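# Refit the band over corner guard and carton

## Task

Slip the band back around the carton so it also passes over the corner guard, without shifting the loose guard at all (any displacement of it is an immediate failure), and finish with the carton sitting flat; the result must hold on its own once the robot lets go.

## Robot and tools

Robot: two arms, left_arm and right_arm, mounted on opposite sides of a table; left_arm's base is on the +y side. The names do not match image sides. Each has a parallel gripper whose fingers point along its own +x axis and close along its own y axis. The reported end_effector_position is the point between the finger pads, roughly 3 to 4 cm short of the fingertips.

World frame: origin at the table centre, +z up, table surface at z = +0.020 m. Result state lines give, for each arm, end_effector_position (m), end_effector_quat_wxyz and velocities (m/s, rad/s) in this frame. The printed position can be somewhat wrong, more so at long reach.

execute_actions(actions): a list of actions run one after another. Each action is a table of up to 15 rows; each row lasts one control step (1/30 s), and if fewer than 15 rows are given the last row repeats until 15 steps are done (0.5 s per action). Every row is a single list of 14 numbers, each in [-1, 1], always covering both arms: left_arm dx, dy, dz, rx, ry, rz, opening, then right_arm dx, dy, dz, rx, ry, rz, opening. dx..rz are offsets, not poses: the target relative to that gripper's measured pose when the action began (for the first action of a call, the last pose a result reported), expressed in the gripper's own axes. Every row refers back to that same start pose, not to the prior row. Scale: 1.0 = 0.6 m for translation, 180 degrees for rotation; rx, ry, rz form one rotation vector. Opening is absolute: +1 fully open (0.088 m); empty fingers close fully near -0.80, and values down to -1 go no further. Allow at least 0.5 s to close from fully open. An empty list just returns state and images.

move(target, speed, blocking): target is one 14-number row in the same layout and scale, offsets measured from the pose in the most recent result that showed one. Each gripper follows a straight line; both finish together, duration 0.5 to 10 s (cut off at 10 s). speed is the top path speed in m/s, 0.002 to 0.5, default 0.25; rotation is capped at twice that in rad/s. The opening is sent when the move starts. Paths ignore obstacles and the other arm; grippers lag, drift and may overshoot the speed, especially near full reach. Faster contact hits harder, and aiming further past a contact presses harder. The result adds a move: line with the ending (done, off_target, moving, held, fault), which limits acted (paced = pose clipped; held = some steps blocked, after which the arm may speed up), and each gripper's distance from its target. blocking=false returns after 0.5 s while motion continues; until a result shows it finished, other moves and actions are refused, so use wait or stop.

wait(seconds): 0 to 10 s, arms hold their last command; returns early if a running move ends. stop(): brakes the running move; braking needs space, fingers keep moving. zoom_image(camera, region): closer look at a region [x0, y0, x1, y1] in pixels (max 504x504) of cam_high, cam_low, cam_left_wrist or cam_right_wrist (each 672x504). finished_scene(scene): ends scene number 1 or 2, irreversible; result reports success and gives the next task. Answering without a tool call ends everything.

Control: each step the command is limited to 70 mm and 16 degrees from the measured pose; damped IK favours position over orientation. After an action the arm goes no further than its last clipped pose, so long moves need several actions. Hand target lines show what each arm is currently driving toward. Friction can leave a gripper short or tilted, and tiny moves may do nothing; check pose after each move and correct tilt. For an arm meant to stay put, send the correction back to its wanted pose in a reply's first call, zeros afterward, and always its desired opening. A pose unreachable line means the clearance check altered that arm's command. HELD in step readings marks steps where an arm's command was held back.

Gripping: grip_measured uses the command scale; readings may be off about 1 mm and squeezing reads up to about 0.061 narrower. Command about 0.07 below grip_measured to hold firmly, less for a light grip. Parts under about 3 mm wide get proportionally less force. Pad force limit is about 34 to 49 N. grip_effort_n is motor effort (negative = closing), capped near 83 N, offset and noisy, n/a at start.

Limits and hazards: joint ranges (rad) waist -3.054..3.054, shoulder 0..3.142, elbow 0..2.356, wrist pitch -1.571..1.571, wrist yaw -1.571..1.571, wrist roll -3.142..3.142. Load limits (N m): waist 18.2, shoulder 22.5, elbow 22.4, wrist pitch 5.92, wrist yaw 5.9, wrist roll 5.54, including held weight; exceeding one freezes that arm for 10 s and skips the rest of the call. Holding loads heats motors: MOTOR HOT from 50 °C, OVER-TEMPERATURE FAULT at 95 °C, possible power loss. Avoid arm-on-arm collisions, dropping or knocking anything off the table, slamming, and hard pushing; do not touch or disturb the loose guard. Loose objects may occasionally be nudged by outside disturbances.

Cameras: calibration gives K, distortion and T_world_to_cam per camera; wrist camera poses follow their arm's joints, and results list cameras whose calibration changed.

Each tool is called after "Request:" as name(argument=value, ...), one argument or row to a line, values as JSON.

## Session

Request:
execute_actions(
  actions=[],
)

Scene clock: 0.00 s.
left_arm: end_effector_position=(+0.3767, +0.2705, +0.2342) grip_measured=+0.983 grip_effort_n=n/a end_effector_quat_wxyz=(+0.200, +0.722, +0.370, -0.550) end_effector_velocity=(+0.001, +0.002, -0.002) end_effector_angular_velocity=(+0.007, -0.004, +0.009) | right_arm: end_effector_position=(+0.1242, -0.0971, +0.1440) grip_measured=+0.991 grip_effort_n=n/a end_effector_quat_wxyz=(+0.144, -0.741, -0.014, +0.656) end_effector_velocity=(+0.002, -0.002, +0.000) end_effector_angular_velocity=(-0.009, -0.013, +0.017)
Joint positions: left_arm=[ 0.895  2.116  1.793 -1.301 -0.34   1.769  0.087] | right_arm=[-0.084  2.062  1.631 -0.951  0.171 -1.242  0.088]
Joint velocities: left_arm=[ 0.002  0.002 -0.007  0.007 -0.007 -0.007 -0.   ] | right_arm=[-0.002 -0.002 -0.002 -0.007  0.007 -0.022  0.   ]
Heat: left arm: hottest shoulder 28 °C (+0.0 °C/min); right arm: hottest shoulder 29 °C (+0.0 °C/min).
Hand target (left_arm): +0.377, +0.271, +0.234; +0.200, +0.722, +0.370, -0.550
Hand target (right_arm): +0.124, -0.097, +0.144; -0.144, +0.741, +0.014, -0.656
camera_calibration (this result's frames):
cam_left_wrist: T_world_to_cam=[[-0.767717, 0.633589, 0.0957864, 0.109024], [0.526387, 0.538325, 0.658121, -0.472588], [0.365414, 0.555671, -0.746794, -0.036198], [0, 0, 0, 1]] pos_world=[0.345691, 0.205444, 0.273545]
cam_right_wrist: T_world_to_cam=[[0.199076, 0.949749, 0.24155, 0.0392785], [0.844134, -0.291395, 0.45003, -0.178714], [0.497802, 0.11431, -0.859725, 0.149437], [0, 0, 0, 1]] pos_world=[0.0686491, -0.106463, 0.199414]

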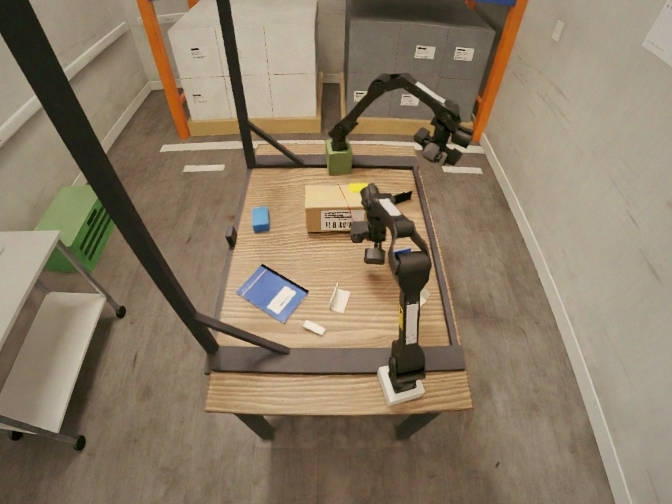

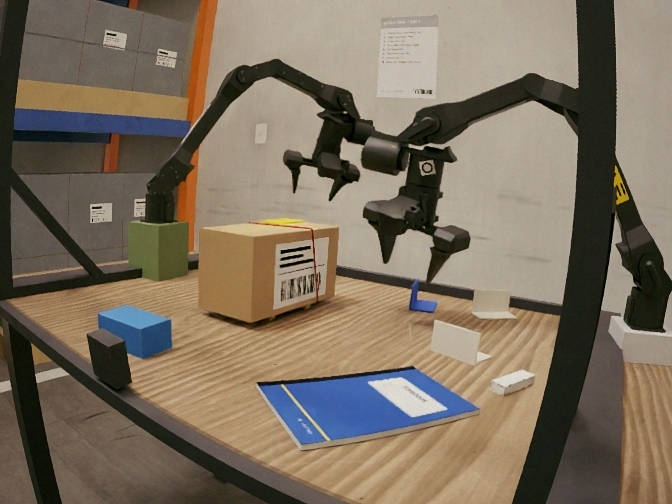

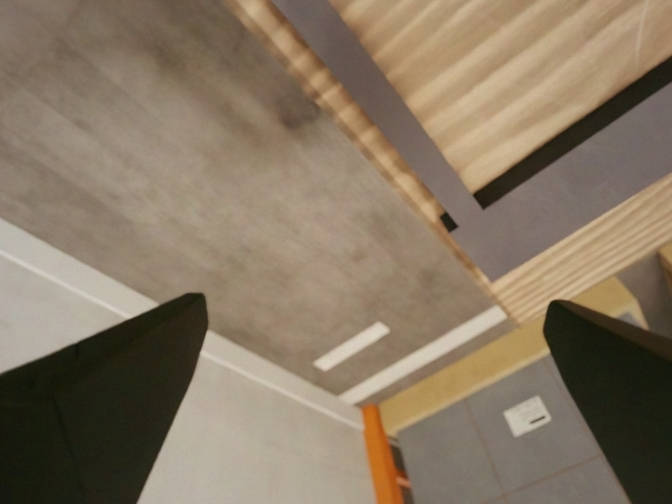

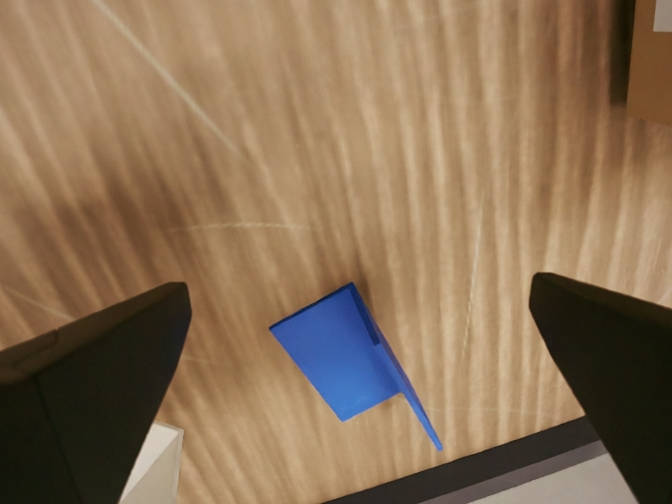

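Request:
zoom_image(
  camera="cam_high",
  region=[280, 160, 440, 280],
)

Request:
zoom_image(
  camera="cam_low",
  region=[180, 200, 360, 335],
)

Region (280, 160, 440, 280) of cam_high's 672x504 image, scaled by 3.150, with more detail than that image has; it fills the top 378 rows of this view, and the rest is white.

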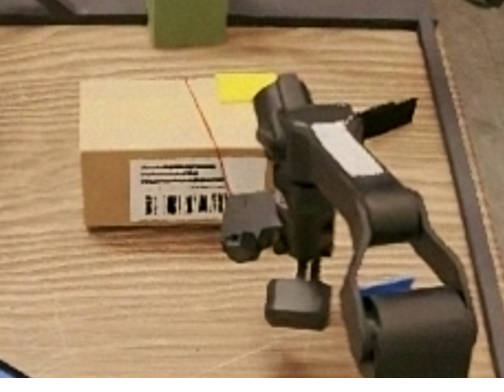

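Region (180, 200, 360, 335) of cam_low's 672x504 image, scaled by 2.800, with more detail than that image has; it fills the top 378 rows of this view, and the rest is white.

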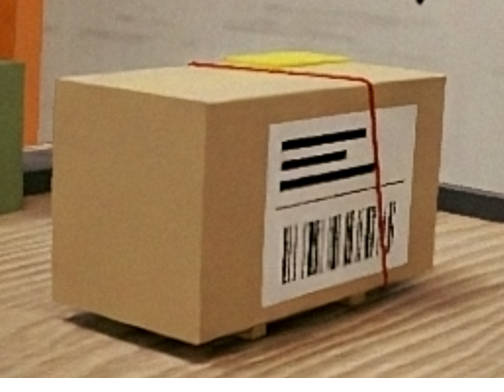

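Request:
move(
  target=[0,0,0,0,0,0,1, -0.293,0.074,-0.003,0,0,0,1],
  speed=0.2,
)

Request:
move(
  target=[-0.228,-0.27,0.435,-0.229,-0.112,0,1, 0,0,0,0,0,0,1],
  speed=0.2,
)

Scene clock: 22.13 s.
left_arm: end_effector_position=(+0.3767, +0.2705, +0.2342) grip_measured=+0.983 grip_effort_n=0.7 end_effector_quat_wxyz=(+0.200, +0.722, +0.370, -0.550) end_effector_velocity=(+0.000, +0.005, +0.002) end_effector_angular_velocity=(+0.022, -0.007, +0.008) | right_arm: end_effector_position=(+0.0964, -0.1756, +0.3005) grip_measured=+0.991 grip_effort_n=1.6 end_effector_quat_wxyz=(+0.139, -0.741, -0.011, +0.657) end_effector_velocity=(+0.001, -0.003, +0.002) end_effector_angular_velocity=(-0.015, +0.002, +0.006)
Joint positions: left_arm=[ 0.895  2.116  1.793 -1.301 -0.34   1.769  0.087] | right_arm=[ 0.034  1.833  1.946 -1.527  0.188 -1.125  0.088]
Joint velocities: left_arm=[ 0.002 -0.002 -0.002 -0.007 -0.022 -0.007 -0.   ] | right_arm=[-0.002  0.002  0.012 -0.022 -0.007 -0.007 -0.   ]
Heat: left arm: hottest shoulder 35 °C (+19.0 °C/min); right arm: hottest shoulder 37 °C (+21.7 °C/min).
Hand target (left_arm): +0.377, +0.271, +0.234; +0.200, +0.722, +0.370, -0.550
Hand target (right_arm): +0.096, -0.175, +0.305; -0.144, +0.740, +0.014, -0.656
Off the commanded pose (left_arm): 0.000 m, 0 deg.
Off the commanded pose (right_arm): 0.004 m, 1 deg.
move: done
camera_calibration (this result's frames):
cam_left_wrist: T_world_to_cam=[[-0.767717, 0.633589, 0.0957864, 0.109024], [0.526387, 0.538325, 0.658121, -0.472588], [0.365414, 0.555671, -0.746794, -0.036198], [0, 0, 0, 1]] pos_world=[0.345691, 0.205444, 0.273545]
cam_right_wrist: T_world_to_cam=[[0.198277, 0.952624, 0.230637, 0.085484], [0.84508, -0.285354, 0.45212, -0.248207], [0.496513, 0.105261, -0.861623, 0.305972], [0, 0, 0, 1]] pos_world=[0.0408861, -0.184468, 0.356137]

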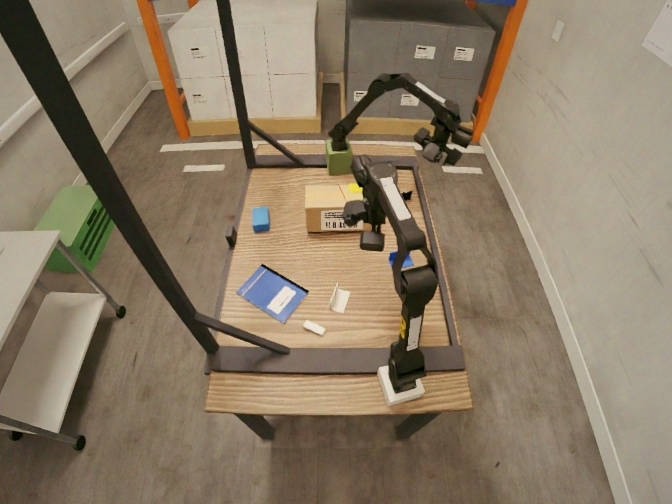

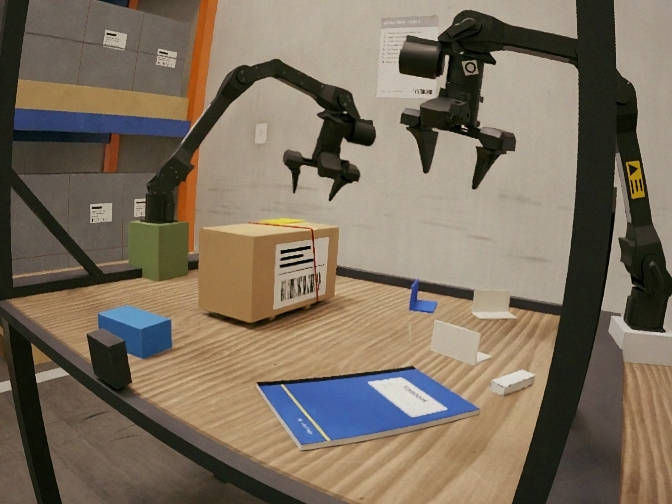

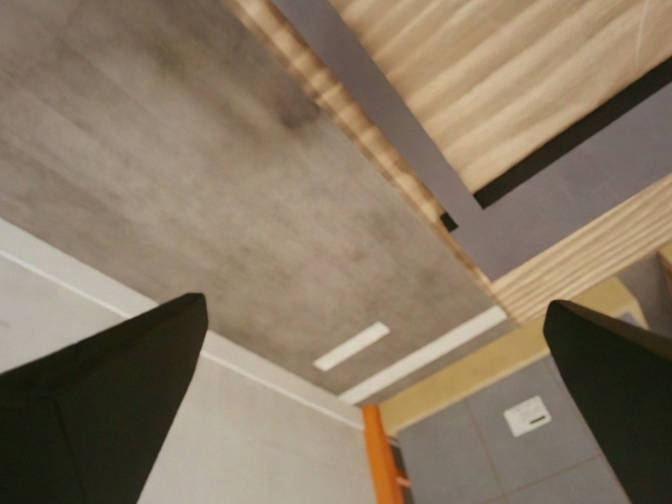

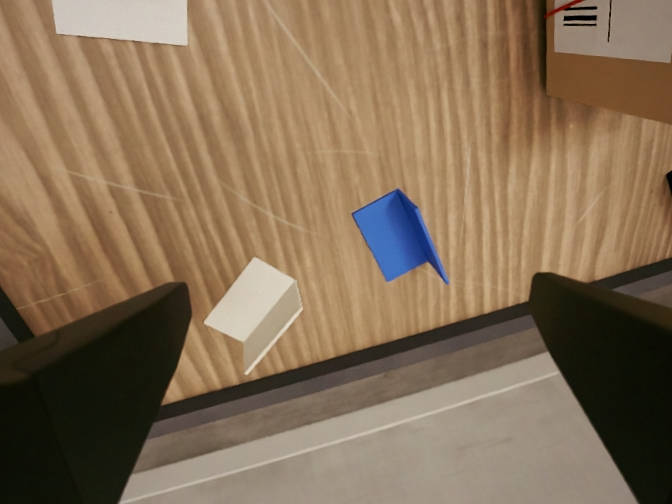

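Scene clock: 24.60 s.
left_arm: end_effector_position=(+0.0692, +0.1491, +0.2945) grip_measured=+0.983 grip_effort_n=0.7 end_effector_quat_wxyz=(+0.491, +0.505, +0.505, -0.499) end_effector_velocity=(+0.000, -0.001, +0.001) end_effector_angular_velocity=(-0.007, -0.025, +0.009) | right_arm: end_effector_position=(+0.0964, -0.1756, +0.3005) grip_measured=+0.991 grip_effort_n=1.2 end_effector_quat_wxyz=(+0.139, -0.741, -0.011, +0.657) end_effector_velocity=(-0.001, +0.001, -0.001) end_effector_angular_velocity=(-0.001, +0.006, +0.006)
Joint positions: left_arm=[ 0.068  1.627  1.428 -1.392  0.003  0.229  0.087] | right_arm=[ 0.034  1.833  1.946 -1.527  0.188 -1.125  0.088]
Joint velocities: left_arm=[-0.012 -0.007 -0.002  0.007 -0.022 -0.022 -0.   ] | right_arm=[-0.002  0.002 -0.002  0.007 -0.007 -0.007 -0.   ]
Heat: left arm: hottest shoulder 35 °C (+17.1 °C/min); right arm: hottest shoulder 38 °C (+22.0 °C/min).
Hand target (left_arm): +0.068, +0.148, +0.299; +0.498, +0.500, +0.500, -0.502
Hand target (right_arm): +0.096, -0.176, +0.300; -0.139, +0.741, +0.011, -0.657
Off the commanded pose (left_arm): 0.006 m, 1 deg.
Off the commanded pose (right_arm): 0.000 m, 0 deg.
move: done
camera_calibration (this result's frames):
cam_left_wrist: T_world_to_cam=[[-0.999809, -0.0179856, -0.00766987, 0.0877378], [-0.0195511, 0.914562, 0.403973, -0.228537], [-0.000251135, 0.404046, -0.914739, 0.285984], [0, 0, 0, 1]] pos_world=[0.0833247, 0.0950386, 0.354597]
cam_right_wrist: T_world_to_cam=[[0.198277, 0.952624, 0.230637, 0.085484], [0.84508, -0.285354, 0.45212, -0.248207], [0.496513, 0.105261, -0.861623, 0.305972], [0, 0, 0, 1]] pos_world=[0.0408861, -0.184468, 0.356137]

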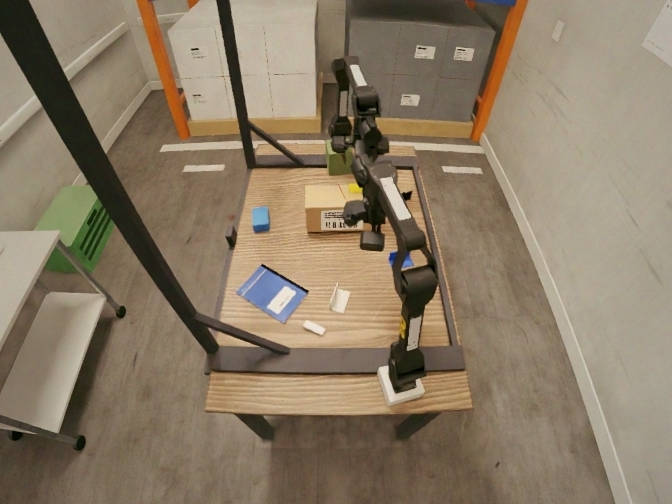

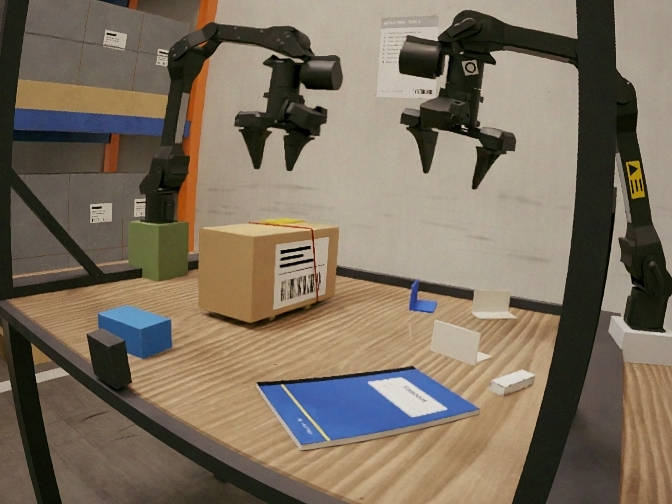

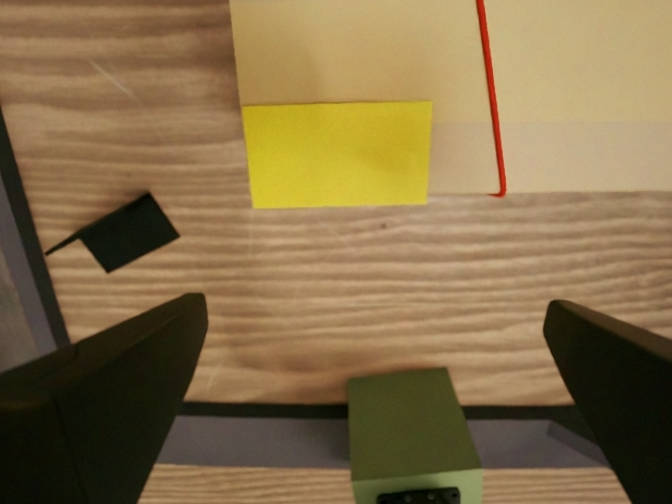

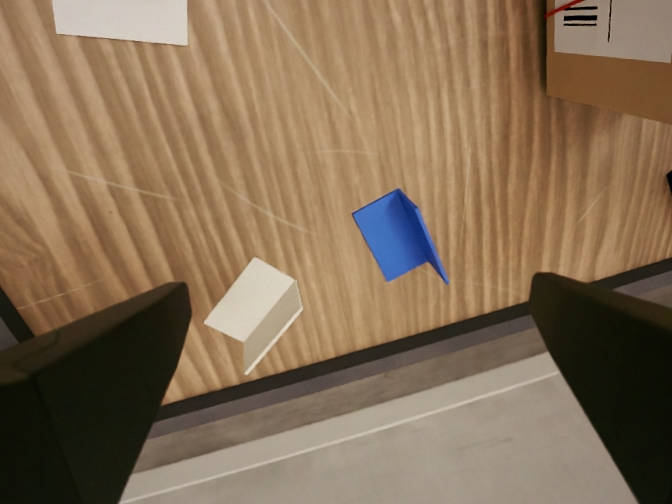

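Request:
move(
  target=[0,0,0.12,0,0,0,1, -0.069,0.042,0.154,0.4405,-0.323,-0.175,1],
  speed=0.25,
)

Scene clock: 34.10 s.
left_arm: end_effector_position=(+0.0700, +0.0796, +0.2963) grip_measured=+0.983 grip_effort_n=0.7 end_effector_quat_wxyz=(+0.494, +0.503, +0.501, -0.502) end_effector_velocity=(+0.001, -0.002, +0.003) end_effector_angular_velocity=(-0.015, -0.010, +0.005) | right_arm: end_effector_position=(-0.0028, -0.1904, +0.3345) grip_measured=+0.991 grip_effort_n=1.2 end_effector_quat_wxyz=(+0.684, -0.073, +0.155, +0.709) end_effector_velocity=(+0.002, -0.000, +0.003) end_effector_angular_velocity=(+0.010, +0.026, -0.016)
Joint positions: left_arm=[ 0.026  1.886  1.743 -1.437  0.003  0.191  0.087] | right_arm=[ 0.45   1.261  0.963 -0.094  0.599  0.355  0.088]
Joint velocities: left_arm=[-0.002 -0.007  0.002  0.007 -0.007 -0.007 -0.   ] | right_arm=[-0.002 -0.007 -0.002  0.007  0.007  0.022  0.   ]
Heat: left arm: hottest shoulder 35 °C (+12.3 °C/min); right arm: hottest shoulder 38 °C (+15.8 °C/min).
Hand target (left_arm): +0.069, +0.077, +0.293; +0.491, +0.505, +0.505, -0.499
Hand target (right_arm): -0.003, -0.192, +0.327; +0.685, -0.080, +0.156, +0.707
Off the commanded pose (left_arm): 0.004 m, 1 deg.
Off the commanded pose (right_arm): 0.009 m, 1 deg.
move: off_target (right_arm)
camera_calibration (this result's frames):
cam_left_wrist: T_world_to_cam=[[-0.999828, -0.0154107, -0.0102932, 0.0879345], [-0.0182194, 0.918989, 0.393862, -0.163126], [0.00338962, 0.393982, -0.919112, 0.317565], [0, 0, 0, 1]] pos_world=[0.0838709, 0.0261511, 0.357032]
cam_right_wrist: T_world_to_cam=[[0.989105, -0.000882884, -0.147211, 0.0584291], [-0.111758, -0.655405, -0.746964, 0.144006], [-0.0958236, 0.755277, -0.648363, 0.436814], [0, 0, 0, 1]] pos_world=[0.000158415, -0.235482, 0.399383]

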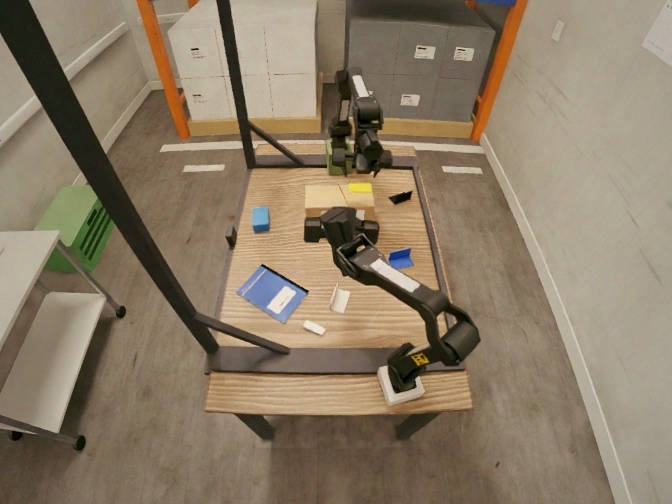

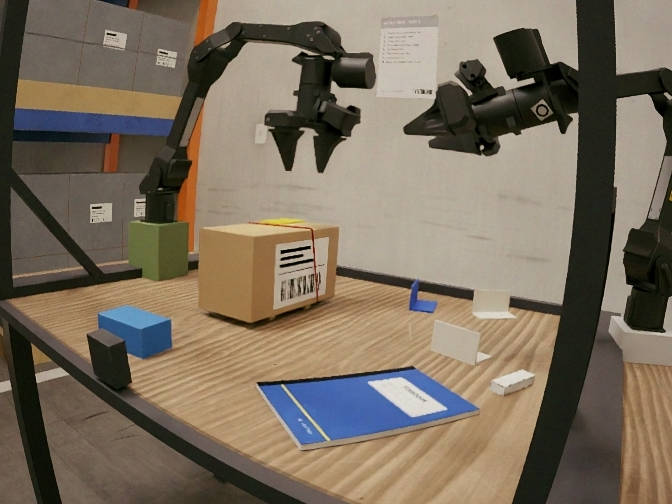

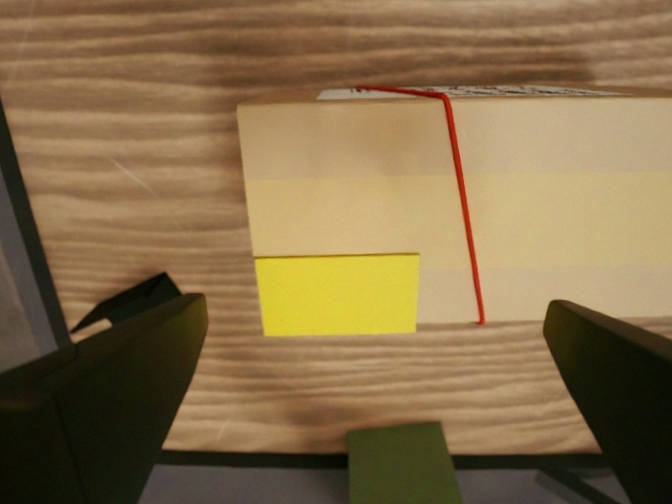

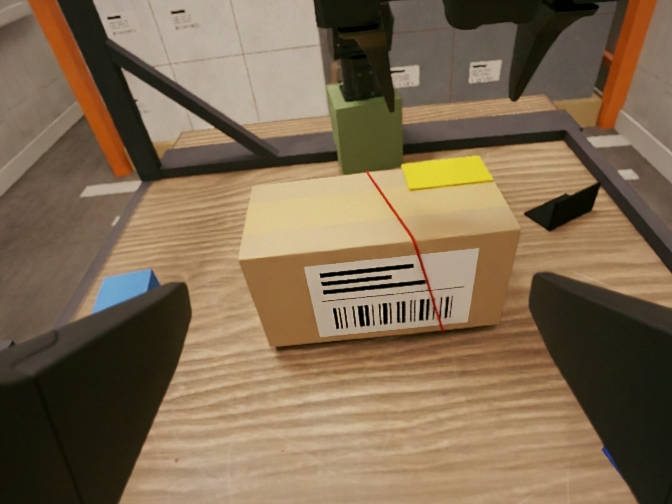

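Request:
move(
  target=[0.06,-0.025,-0.342,0,-0.25,0,1, 0,0,0,0,0,0,1],
  speed=0.25,
)

Scene clock: 50.20 s.
left_arm: end_effector_position=(+0.0570, +0.2855, +0.2682) grip_measured=+0.983 grip_effort_n=0.7 end_effector_quat_wxyz=(+0.654, +0.278, +0.263, -0.653) end_effector_velocity=(+0.002, +0.001, -0.001) end_effector_angular_velocity=(-0.006, -0.001, -0.000) | right_arm: end_effector_position=(-0.0028, -0.1904, +0.3347) grip_measured=+0.991 grip_effort_n=1.6 end_effector_quat_wxyz=(+0.684, -0.073, +0.154, +0.709) end_effector_velocity=(-0.001, +0.001, -0.001) end_effector_angular_velocity=(+0.000, -0.003, +0.007)
Joint positions: left_arm=[ 0.814  0.465  0.532 -1.114  0.615  0.814  0.087] | right_arm=[ 0.45   1.261  0.963 -0.093  0.6    0.355  0.088]
Joint velocities: left_arm=[ 0.037  0.007 -0.002 -0.007  0.022  0.037 -0.   ] | right_arm=[-0.002  0.002 -0.002  0.007 -0.007 -0.007 -0.   ]
Heat: left arm: hottest shoulder 34 °C (+7.2 °C/min); right arm: hottest shoulder 36 °C (+8.4 °C/min).
Hand target (left_arm): +0.056, +0.286, +0.265; +0.650, +0.277, +0.268, -0.655
Hand target (right_arm): -0.003, -0.190, +0.335; +0.684, -0.073, +0.154, +0.709
Off the commanded pose (left_arm): 0.006 m, 2 deg.
Off the commanded pose (right_arm): 0.000 m, 0 deg.
move: done
camera_calibration (this result's frames):
cam_left_wrist: T_world_to_cam=[[-0.99968, -0.0220183, -0.0124148, 0.0802384], [-0.0156826, 0.925455, -0.378533, -0.136328], [0.019824, -0.378217, -0.925505, 0.431922], [0, 0, 0, 1]] pos_world=[0.0695124, 0.291292, 0.349137]
cam_right_wrist: T_world_to_cam=[[0.989012, -0.00121088, -0.14783, 0.0586499], [-0.112515, -0.654793, -0.747387, 0.144371], [-0.0958931, 0.755808, -0.647734, 0.436809], [0, 0, 0, 1]] pos_world=[0.000125398, -0.23554, 0.399507]

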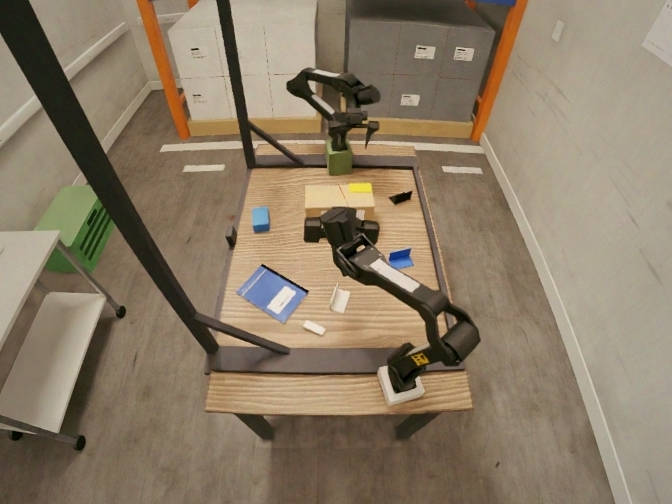

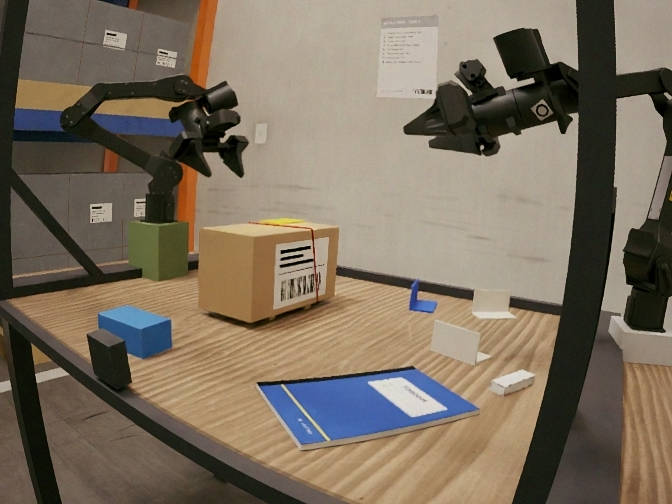

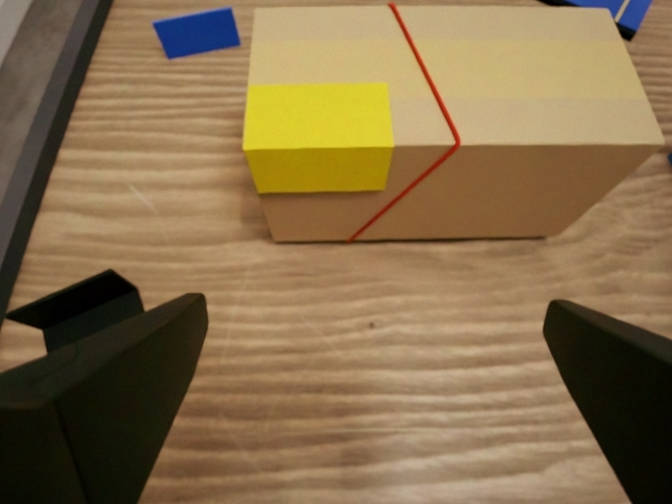

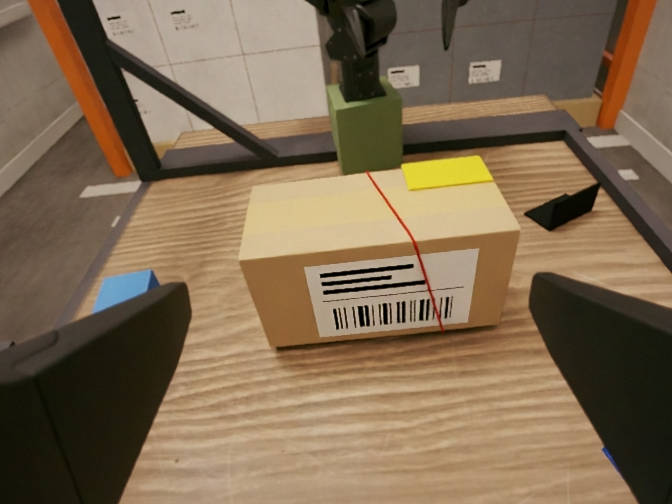

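Request:
move(
  target=[0.198,-0.073,0.1805,-0.005,0.25,-0.005,-0.55, 0,0,0,0,0,0,1],
  speed=0.25,
)

Scene clock: 67.10 s.
left_arm: end_effector_position=(+0.0131, +0.1259, +0.2595) grip_measured=-0.547 grip_effort_n=-15.6 end_effector_quat_wxyz=(+0.497, +0.494, +0.503, -0.506) end_effector_velocity=(-0.001, -0.002, +0.001) end_effector_angular_velocity=(+0.003, -0.007, +0.000) | right_arm: end_effector_position=(-0.0028, -0.1904, +0.3347) grip_measured=+0.991 grip_effort_n=1.2 end_effector_quat_wxyz=(+0.684, -0.073, +0.154, +0.709) end_effector_velocity=(-0.000, +0.000, +0.001) end_effector_angular_velocity=(+0.004, -0.000, +0.007)
Joint positions: left_arm=[-0.126  1.671  1.336 -1.229  0.018  0.028  0.012] | right_arm=[ 0.45   1.261  0.963 -0.093  0.6    0.355  0.088]
Joint velocities: left_arm=[-0.007  0.007  0.012 -0.007 -0.007 -0.007 -0.   ] | right_arm=[-0.002 -0.002 -0.002  0.007 -0.007 -0.007  0.   ]
Heat: left arm: hottest shoulder 31 °C (+0.0 °C/min); right arm: hottest shoulder 35 °C (+3.0 °C/min).
Hand target (left_arm): +0.013, +0.124, +0.257; +0.496, +0.496, +0.505, -0.502
Hand target (right_arm): -0.003, -0.190, +0.335; +0.684, -0.073, +0.154, +0.709
Off the commanded pose (left_arm): 0.001 m, 1 deg.
Off the commanded pose (right_arm): 0.000 m, 0 deg.
move: done
camera_calibration (this result's frames):
cam_left_wrist: T_world_to_cam=[[-0.999663, -0.025775, 0.00317458, 0.0291934], [-0.022635, 0.924689, 0.38005, -0.189289], [-0.0127313, 0.37985, -0.924961, 0.269161], [0, 0, 0, 1]] pos_world=[0.0283257, 0.0735448, 0.32081]
cam_right_wrist: T_world_to_cam=[[0.989012, -0.00121088, -0.14783, 0.0586499], [-0.112515, -0.654793, -0.747387, 0.144371], [-0.0958931, 0.755808, -0.647734, 0.436809], [0, 0, 0, 1]] pos_world=[0.000125398, -0.23554, 0.399507]

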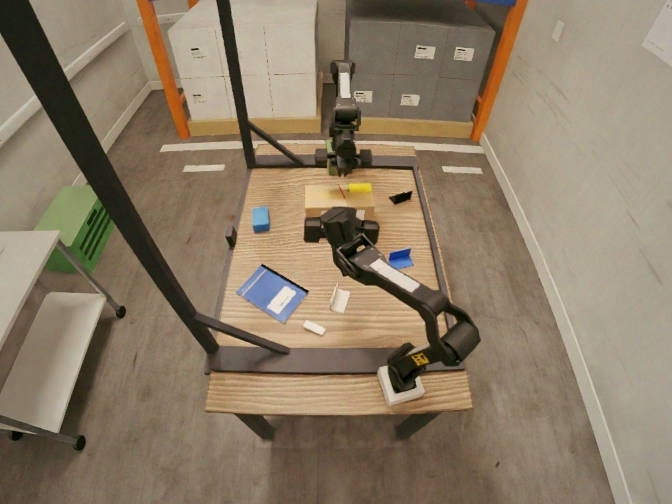

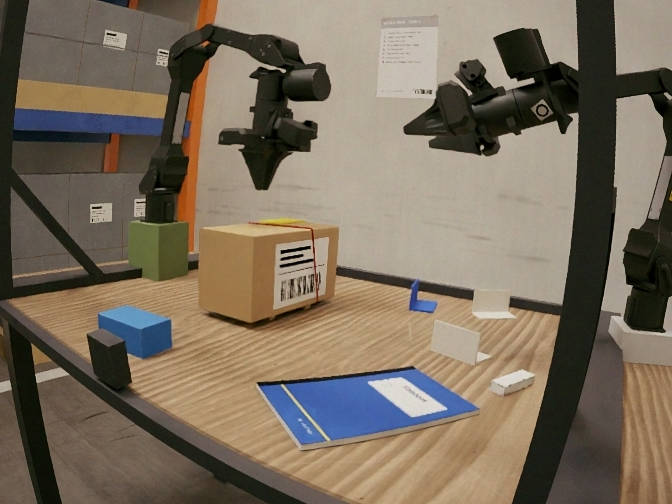

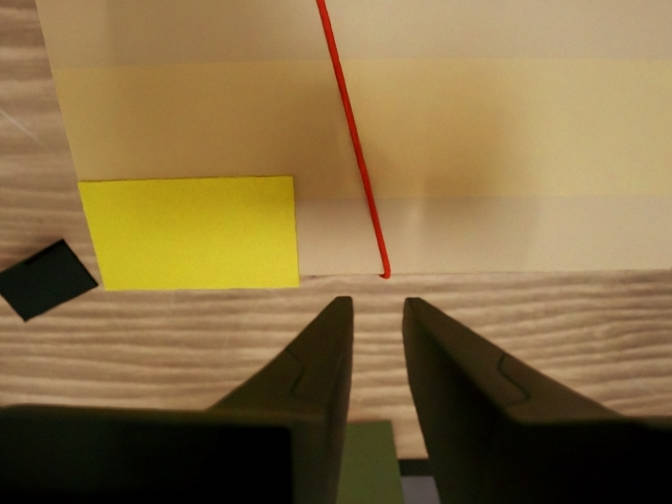

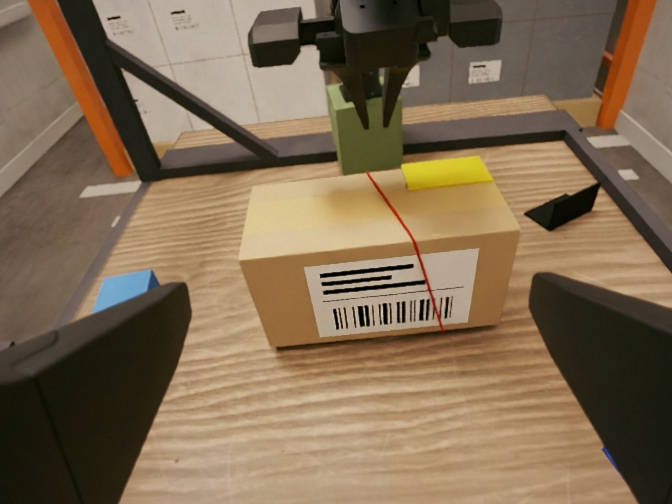

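Request:
move(
  target=[0.06,-0.011,-0.004,0,0.004,0,-0.55, 0,0,0,0,0,0,1],
  speed=0.08,
)

Request:
zoom_image(
  camera="cam_left_wrist",
  region=[260, 150, 500, 330],
)

Scene clock: 79.23 s.
left_arm: end_effector_position=(+0.0070, +0.1260, +0.2298) grip_measured=-0.547 grip_effort_n=-15.6 end_effector_quat_wxyz=(+0.498, +0.492, +0.500, -0.509) end_effector_velocity=(-0.000, +0.000, -0.001) end_effector_angular_velocity=(-0.003, +0.007, -0.005) | right_arm: end_effector_position=(-0.0028, -0.1904, +0.3347) grip_measured=+0.991 grip_effort_n=1.2 end_effector_quat_wxyz=(+0.684, -0.073, +0.154, +0.709) end_effector_velocity=(-0.000, -0.002, -0.004) end_effector_angular_velocity=(-0.018, -0.019, +0.012)
Joint positions: left_arm=[-0.147  1.681  1.228 -1.102  0.018  0.01   0.012] | right_arm=[ 0.45   1.261  0.963 -0.093  0.6    0.355  0.088]
Joint velocities: left_arm=[ 0.002 -0.002 -0.007  0.007  0.007  0.007  0.   ] | right_arm=[ 0.002 -0.002 -0.002 -0.022 -0.007 -0.007 -0.   ]
Heat: left arm: hottest elbow 32 °C (-2.0 °C/min); right arm: hottest shoulder 35 °C (-2.0 °C/min).
Hand target (left_arm): +0.006, +0.128, +0.224; +0.494, +0.497, +0.506, -0.503
Hand target (right_arm): -0.003, -0.190, +0.335; +0.684, -0.073, +0.154, +0.709
Off the commanded pose (left_arm): 0.007 m, 1 deg.
Off the commanded pose (right_arm): 0.000 m, 0 deg.
move: done
camera_calibration (this result's frames):
cam_left_wrist: T_world_to_cam=[[-0.999737, -0.0226936, 0.00342171, 0.0226873], [-0.0197853, 0.927792, 0.372573, -0.176902], [-0.0116297, 0.372407, -0.927997, 0.243195], [0, 0, 0, 1]] pos_world=[0.0220095, 0.0740751, 0.291516]
cam_right_wrist: T_world_to_cam=[[0.989012, -0.00121088, -0.14783, 0.0586499], [-0.112515, -0.654793, -0.747387, 0.144371], [-0.0958931, 0.755808, -0.647734, 0.436809], [0, 0, 0, 1]] pos_world=[0.000125398, -0.23554, 0.399507]

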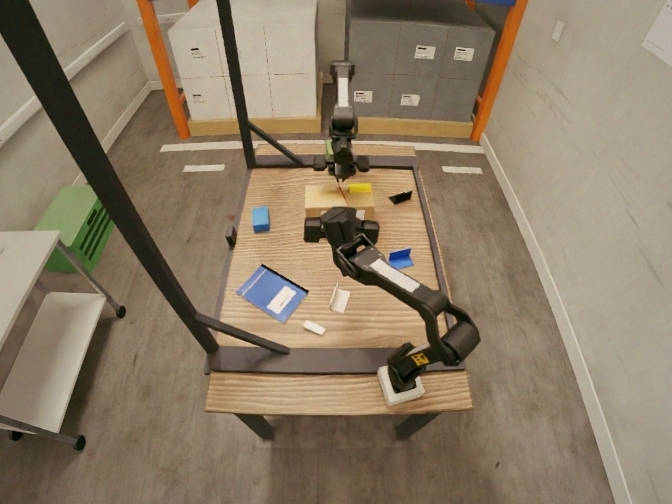

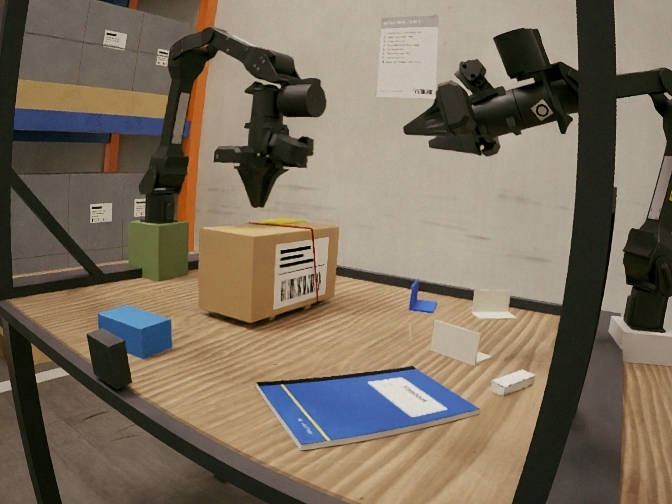

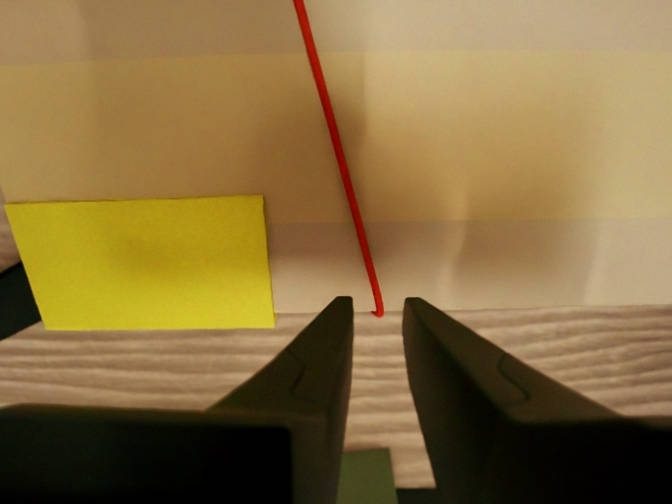

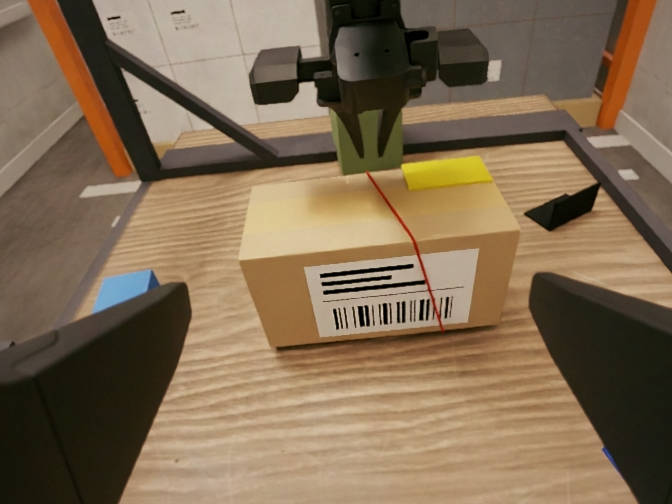

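Region (260, 150, 500, 330) of cam_left_wrist's 672x504 image, scaled by 2.100, with more detail than that image has; it fills the top 378 rows of this view, and the rest is white.

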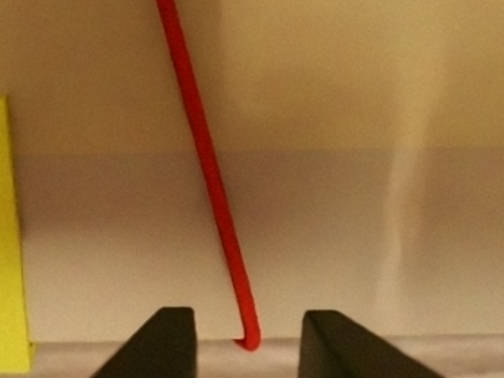

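Request:
move(
  target=[0.038,0.002,-0.003,0,0.004,0,-0.55, 0,0,0,0,0,0,1],
  speed=0.04,
)

Request:
zoom_image(
  camera="cam_right_wrist",
  region=[300, 100, 480, 235],
)

Scene clock: 85.30 s.
left_arm: end_effector_position=(+0.0070, +0.1251, +0.2132) grip_measured=-0.547 grip_effort_n=-15.6 end_effector_quat_wxyz=(+0.501, +0.490, +0.498, -0.511) end_effector_velocity=(+0.000, +0.002, +0.000) end_effector_angular_velocity=(+0.008, -0.007, +0.005) | right_arm: end_effector_position=(-0.0028, -0.1904, +0.3347) grip_measured=+0.991 grip_effort_n=1.2 end_effector_quat_wxyz=(+0.684, -0.073, +0.154, +0.709) end_effector_velocity=(+0.001, -0.001, -0.004) end_effector_angular_velocity=(-0.012, +0.001, +0.002)
Joint positions: left_arm=[-0.147  1.693  1.174 -1.028  0.018  0.01   0.012] | right_arm=[ 0.45   1.261  0.963 -0.093  0.6    0.355  0.088]
Joint velocities: left_arm=[-0.002 -0.002 -0.002 -0.007 -0.007 -0.007 -0.   ] | right_arm=[-0.002 -0.002 -0.007 -0.007 -0.007  0.007 -0.   ]
Heat: left arm: hottest shoulder 31 °C (-4.0 °C/min); right arm: hottest shoulder 34 °C (-4.0 °C/min).
Hand target (left_arm): +0.008, +0.128, +0.207; +0.495, +0.496, +0.503, -0.506
Hand target (right_arm): -0.003, -0.190, +0.335; +0.684, -0.073, +0.154, +0.709
Off the commanded pose (left_arm): 0.007 m, 1 deg.
Off the commanded pose (right_arm): 0.000 m, 0 deg.
move: done
camera_calibration (this result's frames):
cam_left_wrist: T_world_to_cam=[[-0.999737, -0.0226644, 0.00355012, 0.0226984], [-0.0198082, 0.930886, 0.364773, -0.168566], [-0.0115721, 0.364606, -0.93109, 0.229805], [0, 0, 0, 1]] pos_world=[0.0220127, 0.0736419, 0.275377]
cam_right_wrist: T_world_to_cam=[[0.989012, -0.00121088, -0.14783, 0.0586499], [-0.112515, -0.654793, -0.747387, 0.144371], [-0.0958931, 0.755808, -0.647734, 0.436809], [0, 0, 0, 1]] pos_world=[0.000125398, -0.23554, 0.399507]

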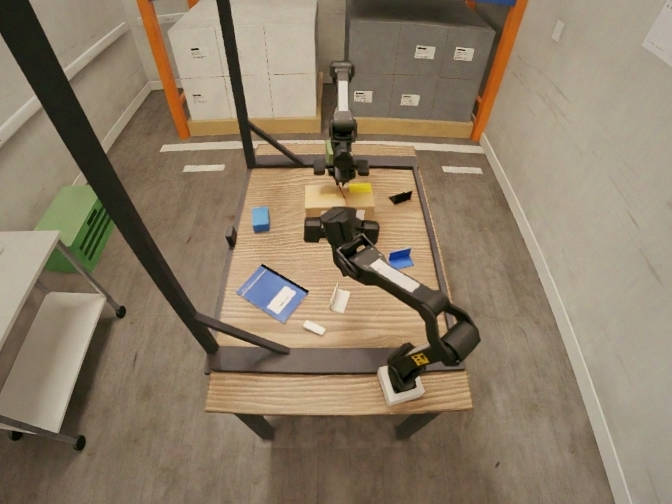

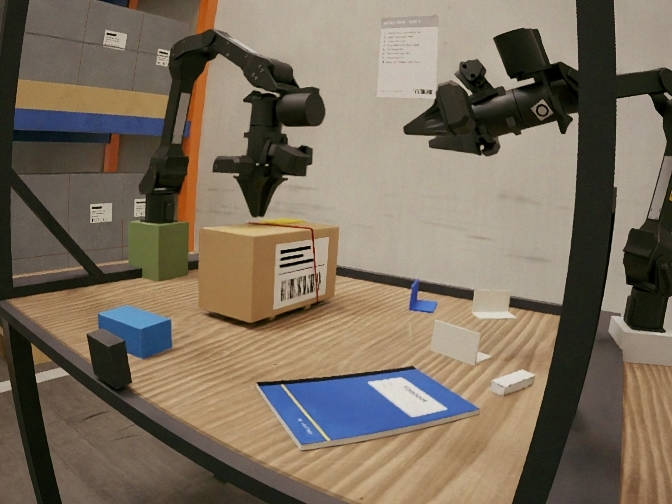

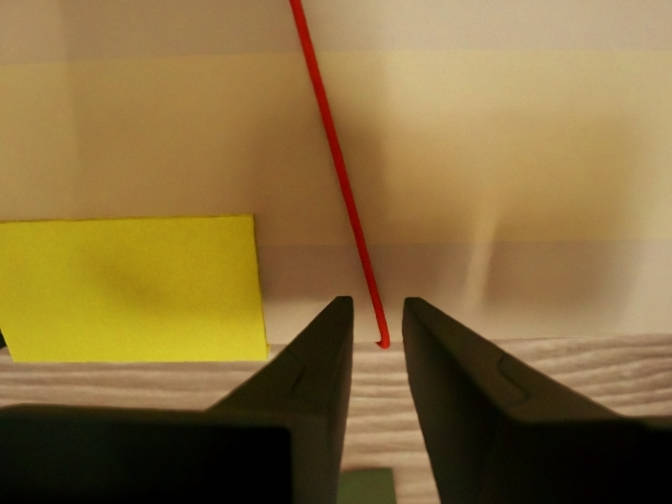

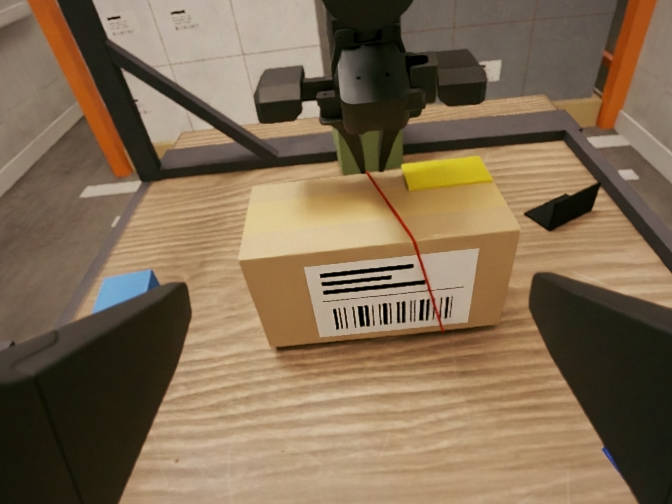

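Region (300, 100, 480, 235) of cam_right_wrist's 672x504 image, scaled by 2.800, with more detail than that image has; it fills the top 378 rows of this view, and the rest is white.

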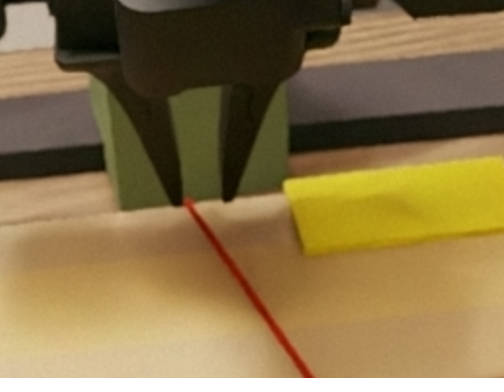

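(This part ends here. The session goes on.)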